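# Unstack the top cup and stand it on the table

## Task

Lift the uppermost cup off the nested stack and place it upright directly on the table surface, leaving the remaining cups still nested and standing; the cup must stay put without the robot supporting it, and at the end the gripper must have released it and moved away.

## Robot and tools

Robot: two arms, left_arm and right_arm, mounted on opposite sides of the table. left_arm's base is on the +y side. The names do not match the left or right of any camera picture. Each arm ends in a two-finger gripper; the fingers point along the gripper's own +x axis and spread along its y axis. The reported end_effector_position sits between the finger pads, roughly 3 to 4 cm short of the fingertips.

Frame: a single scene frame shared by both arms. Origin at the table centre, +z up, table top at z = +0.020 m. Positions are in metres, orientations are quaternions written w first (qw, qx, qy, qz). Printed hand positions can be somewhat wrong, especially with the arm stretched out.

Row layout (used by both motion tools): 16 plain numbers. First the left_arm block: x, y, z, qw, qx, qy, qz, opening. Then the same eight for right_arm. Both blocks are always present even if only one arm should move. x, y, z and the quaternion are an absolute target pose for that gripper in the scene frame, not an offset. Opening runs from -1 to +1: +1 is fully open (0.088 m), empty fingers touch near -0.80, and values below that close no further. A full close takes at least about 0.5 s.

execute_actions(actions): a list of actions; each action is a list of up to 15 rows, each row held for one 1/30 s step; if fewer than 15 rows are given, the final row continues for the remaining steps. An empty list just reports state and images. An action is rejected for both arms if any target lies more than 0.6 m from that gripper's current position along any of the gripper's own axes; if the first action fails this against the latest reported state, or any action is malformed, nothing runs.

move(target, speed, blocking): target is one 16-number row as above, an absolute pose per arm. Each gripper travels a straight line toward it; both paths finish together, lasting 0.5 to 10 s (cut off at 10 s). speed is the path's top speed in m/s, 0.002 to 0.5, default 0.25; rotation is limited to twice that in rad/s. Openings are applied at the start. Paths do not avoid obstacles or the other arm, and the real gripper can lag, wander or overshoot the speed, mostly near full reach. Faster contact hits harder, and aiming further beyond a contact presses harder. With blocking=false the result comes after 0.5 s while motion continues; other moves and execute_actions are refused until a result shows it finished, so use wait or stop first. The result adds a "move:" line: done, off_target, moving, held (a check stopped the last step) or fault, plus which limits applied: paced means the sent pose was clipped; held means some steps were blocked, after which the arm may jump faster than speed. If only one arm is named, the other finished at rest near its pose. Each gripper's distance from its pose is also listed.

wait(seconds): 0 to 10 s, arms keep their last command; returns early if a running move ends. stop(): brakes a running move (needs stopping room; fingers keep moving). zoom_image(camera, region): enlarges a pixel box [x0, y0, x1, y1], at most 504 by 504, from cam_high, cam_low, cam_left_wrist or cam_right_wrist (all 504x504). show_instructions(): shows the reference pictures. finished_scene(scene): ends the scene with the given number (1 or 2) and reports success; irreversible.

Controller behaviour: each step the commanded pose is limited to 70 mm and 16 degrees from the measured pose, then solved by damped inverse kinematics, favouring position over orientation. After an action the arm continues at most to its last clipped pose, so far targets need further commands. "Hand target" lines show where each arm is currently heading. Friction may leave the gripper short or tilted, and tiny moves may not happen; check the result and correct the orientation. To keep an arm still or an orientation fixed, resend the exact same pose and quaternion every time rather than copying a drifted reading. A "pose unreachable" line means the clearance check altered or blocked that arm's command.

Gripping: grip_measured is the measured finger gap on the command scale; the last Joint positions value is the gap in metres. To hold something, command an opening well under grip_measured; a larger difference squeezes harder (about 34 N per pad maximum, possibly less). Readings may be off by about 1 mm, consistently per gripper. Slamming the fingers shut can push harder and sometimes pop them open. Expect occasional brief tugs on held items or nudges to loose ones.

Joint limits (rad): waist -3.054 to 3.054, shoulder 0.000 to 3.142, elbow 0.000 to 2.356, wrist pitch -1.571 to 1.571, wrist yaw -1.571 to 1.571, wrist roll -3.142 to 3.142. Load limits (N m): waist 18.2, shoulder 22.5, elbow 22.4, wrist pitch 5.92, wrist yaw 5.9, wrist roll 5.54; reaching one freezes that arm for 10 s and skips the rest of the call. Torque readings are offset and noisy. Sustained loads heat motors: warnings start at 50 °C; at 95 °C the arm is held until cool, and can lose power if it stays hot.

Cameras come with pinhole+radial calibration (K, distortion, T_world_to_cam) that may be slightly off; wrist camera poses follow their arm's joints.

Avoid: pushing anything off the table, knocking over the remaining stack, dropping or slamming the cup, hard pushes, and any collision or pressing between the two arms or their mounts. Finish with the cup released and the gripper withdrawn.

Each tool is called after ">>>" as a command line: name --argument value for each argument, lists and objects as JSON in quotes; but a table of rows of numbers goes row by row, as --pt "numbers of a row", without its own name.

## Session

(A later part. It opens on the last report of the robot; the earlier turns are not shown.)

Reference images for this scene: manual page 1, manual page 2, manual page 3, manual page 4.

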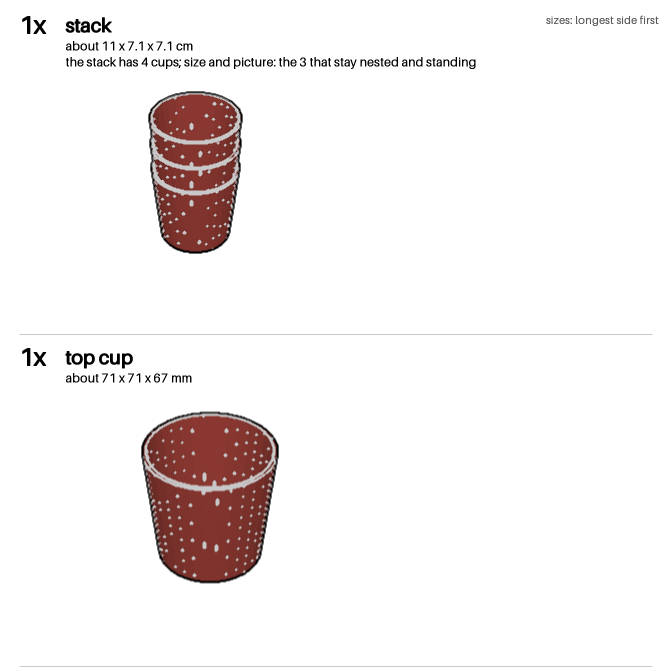

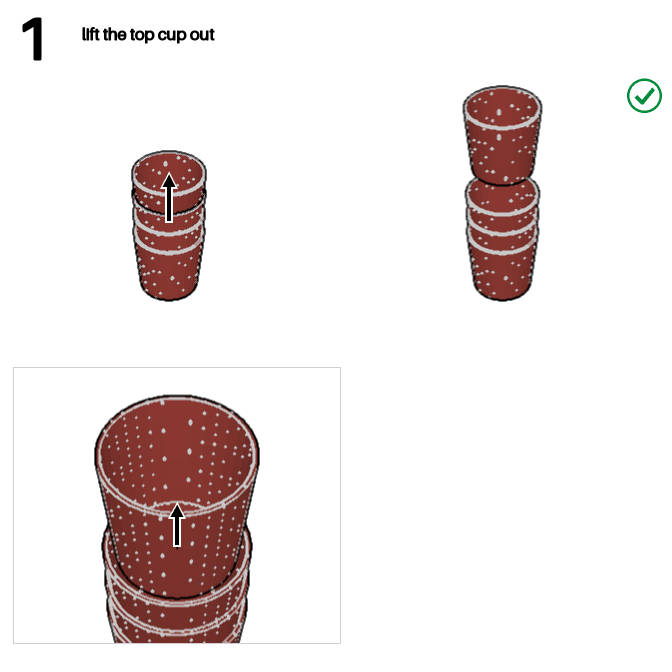

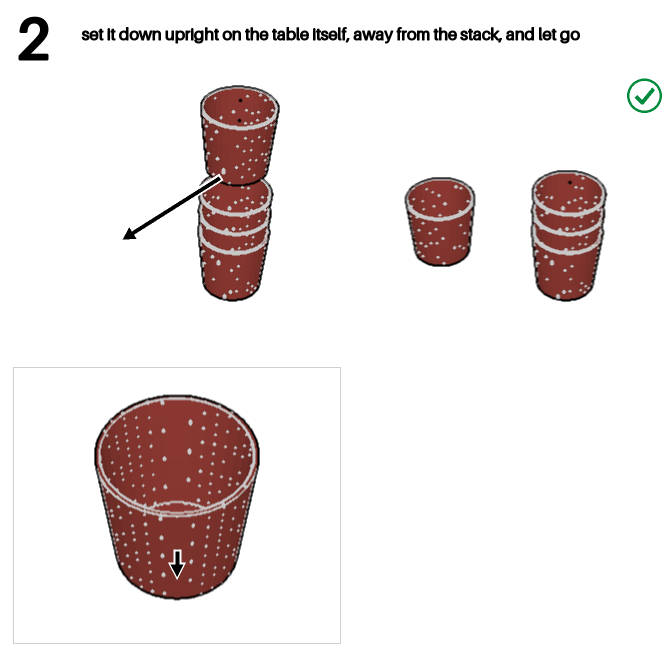

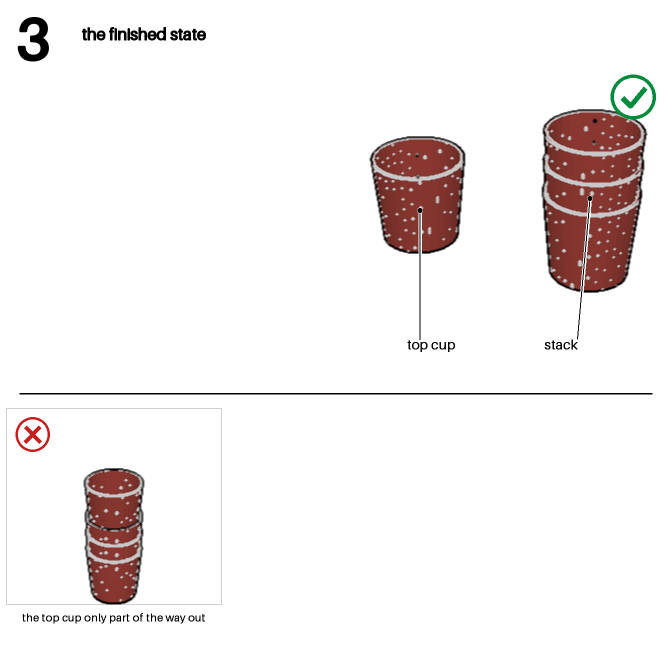

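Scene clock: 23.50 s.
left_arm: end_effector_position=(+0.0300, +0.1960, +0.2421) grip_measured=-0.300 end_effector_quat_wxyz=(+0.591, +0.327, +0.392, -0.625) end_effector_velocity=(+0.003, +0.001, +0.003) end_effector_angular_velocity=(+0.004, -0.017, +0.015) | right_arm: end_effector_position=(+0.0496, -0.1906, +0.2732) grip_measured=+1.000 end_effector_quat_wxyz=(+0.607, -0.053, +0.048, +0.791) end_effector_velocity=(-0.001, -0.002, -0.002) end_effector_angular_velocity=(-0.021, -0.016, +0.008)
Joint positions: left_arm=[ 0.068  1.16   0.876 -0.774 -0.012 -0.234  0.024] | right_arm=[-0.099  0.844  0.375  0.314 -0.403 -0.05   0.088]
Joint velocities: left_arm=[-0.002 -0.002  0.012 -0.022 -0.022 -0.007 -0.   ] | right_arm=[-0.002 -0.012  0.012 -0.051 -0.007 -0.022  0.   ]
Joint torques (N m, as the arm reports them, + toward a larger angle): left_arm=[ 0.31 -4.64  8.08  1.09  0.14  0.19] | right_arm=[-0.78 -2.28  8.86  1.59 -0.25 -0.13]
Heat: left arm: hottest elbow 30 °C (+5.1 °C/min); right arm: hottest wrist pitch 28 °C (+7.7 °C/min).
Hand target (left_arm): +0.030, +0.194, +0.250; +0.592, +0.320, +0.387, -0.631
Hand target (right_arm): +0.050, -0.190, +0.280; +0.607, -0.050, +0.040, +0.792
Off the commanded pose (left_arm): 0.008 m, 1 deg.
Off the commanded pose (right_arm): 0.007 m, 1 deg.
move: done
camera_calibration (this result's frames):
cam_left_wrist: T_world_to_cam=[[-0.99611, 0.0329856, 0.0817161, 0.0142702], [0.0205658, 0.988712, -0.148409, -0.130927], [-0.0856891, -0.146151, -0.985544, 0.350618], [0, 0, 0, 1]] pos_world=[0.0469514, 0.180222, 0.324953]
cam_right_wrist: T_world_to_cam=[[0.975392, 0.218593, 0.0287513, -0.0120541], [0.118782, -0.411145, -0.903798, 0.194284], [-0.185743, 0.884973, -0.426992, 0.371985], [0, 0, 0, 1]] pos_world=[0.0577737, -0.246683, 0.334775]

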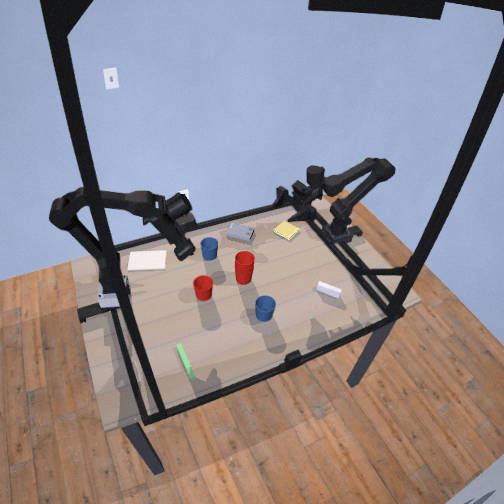

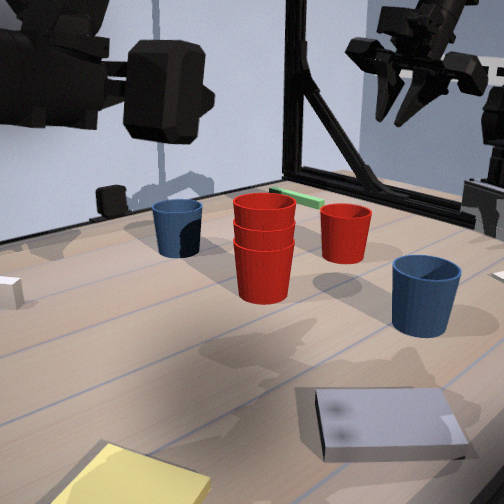

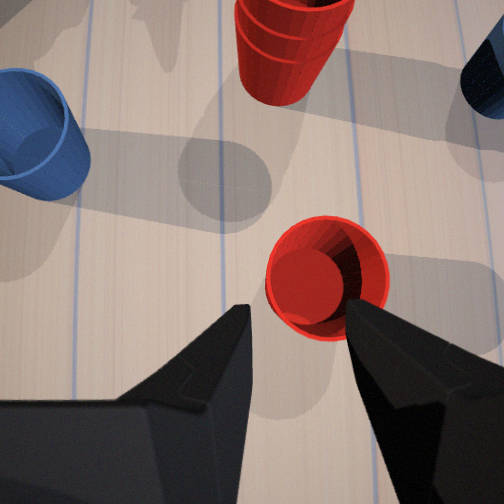

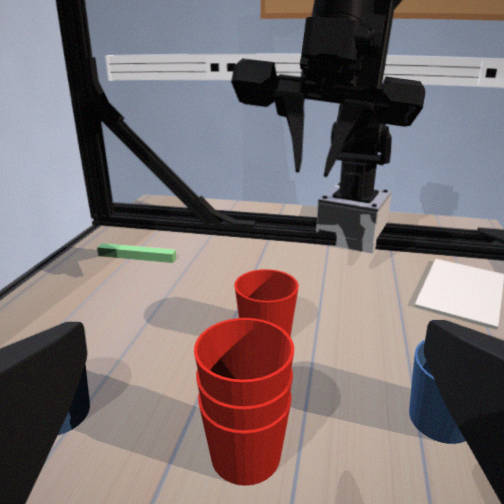

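>>> finished_scene --scene 2

The scene is finished: the task was done.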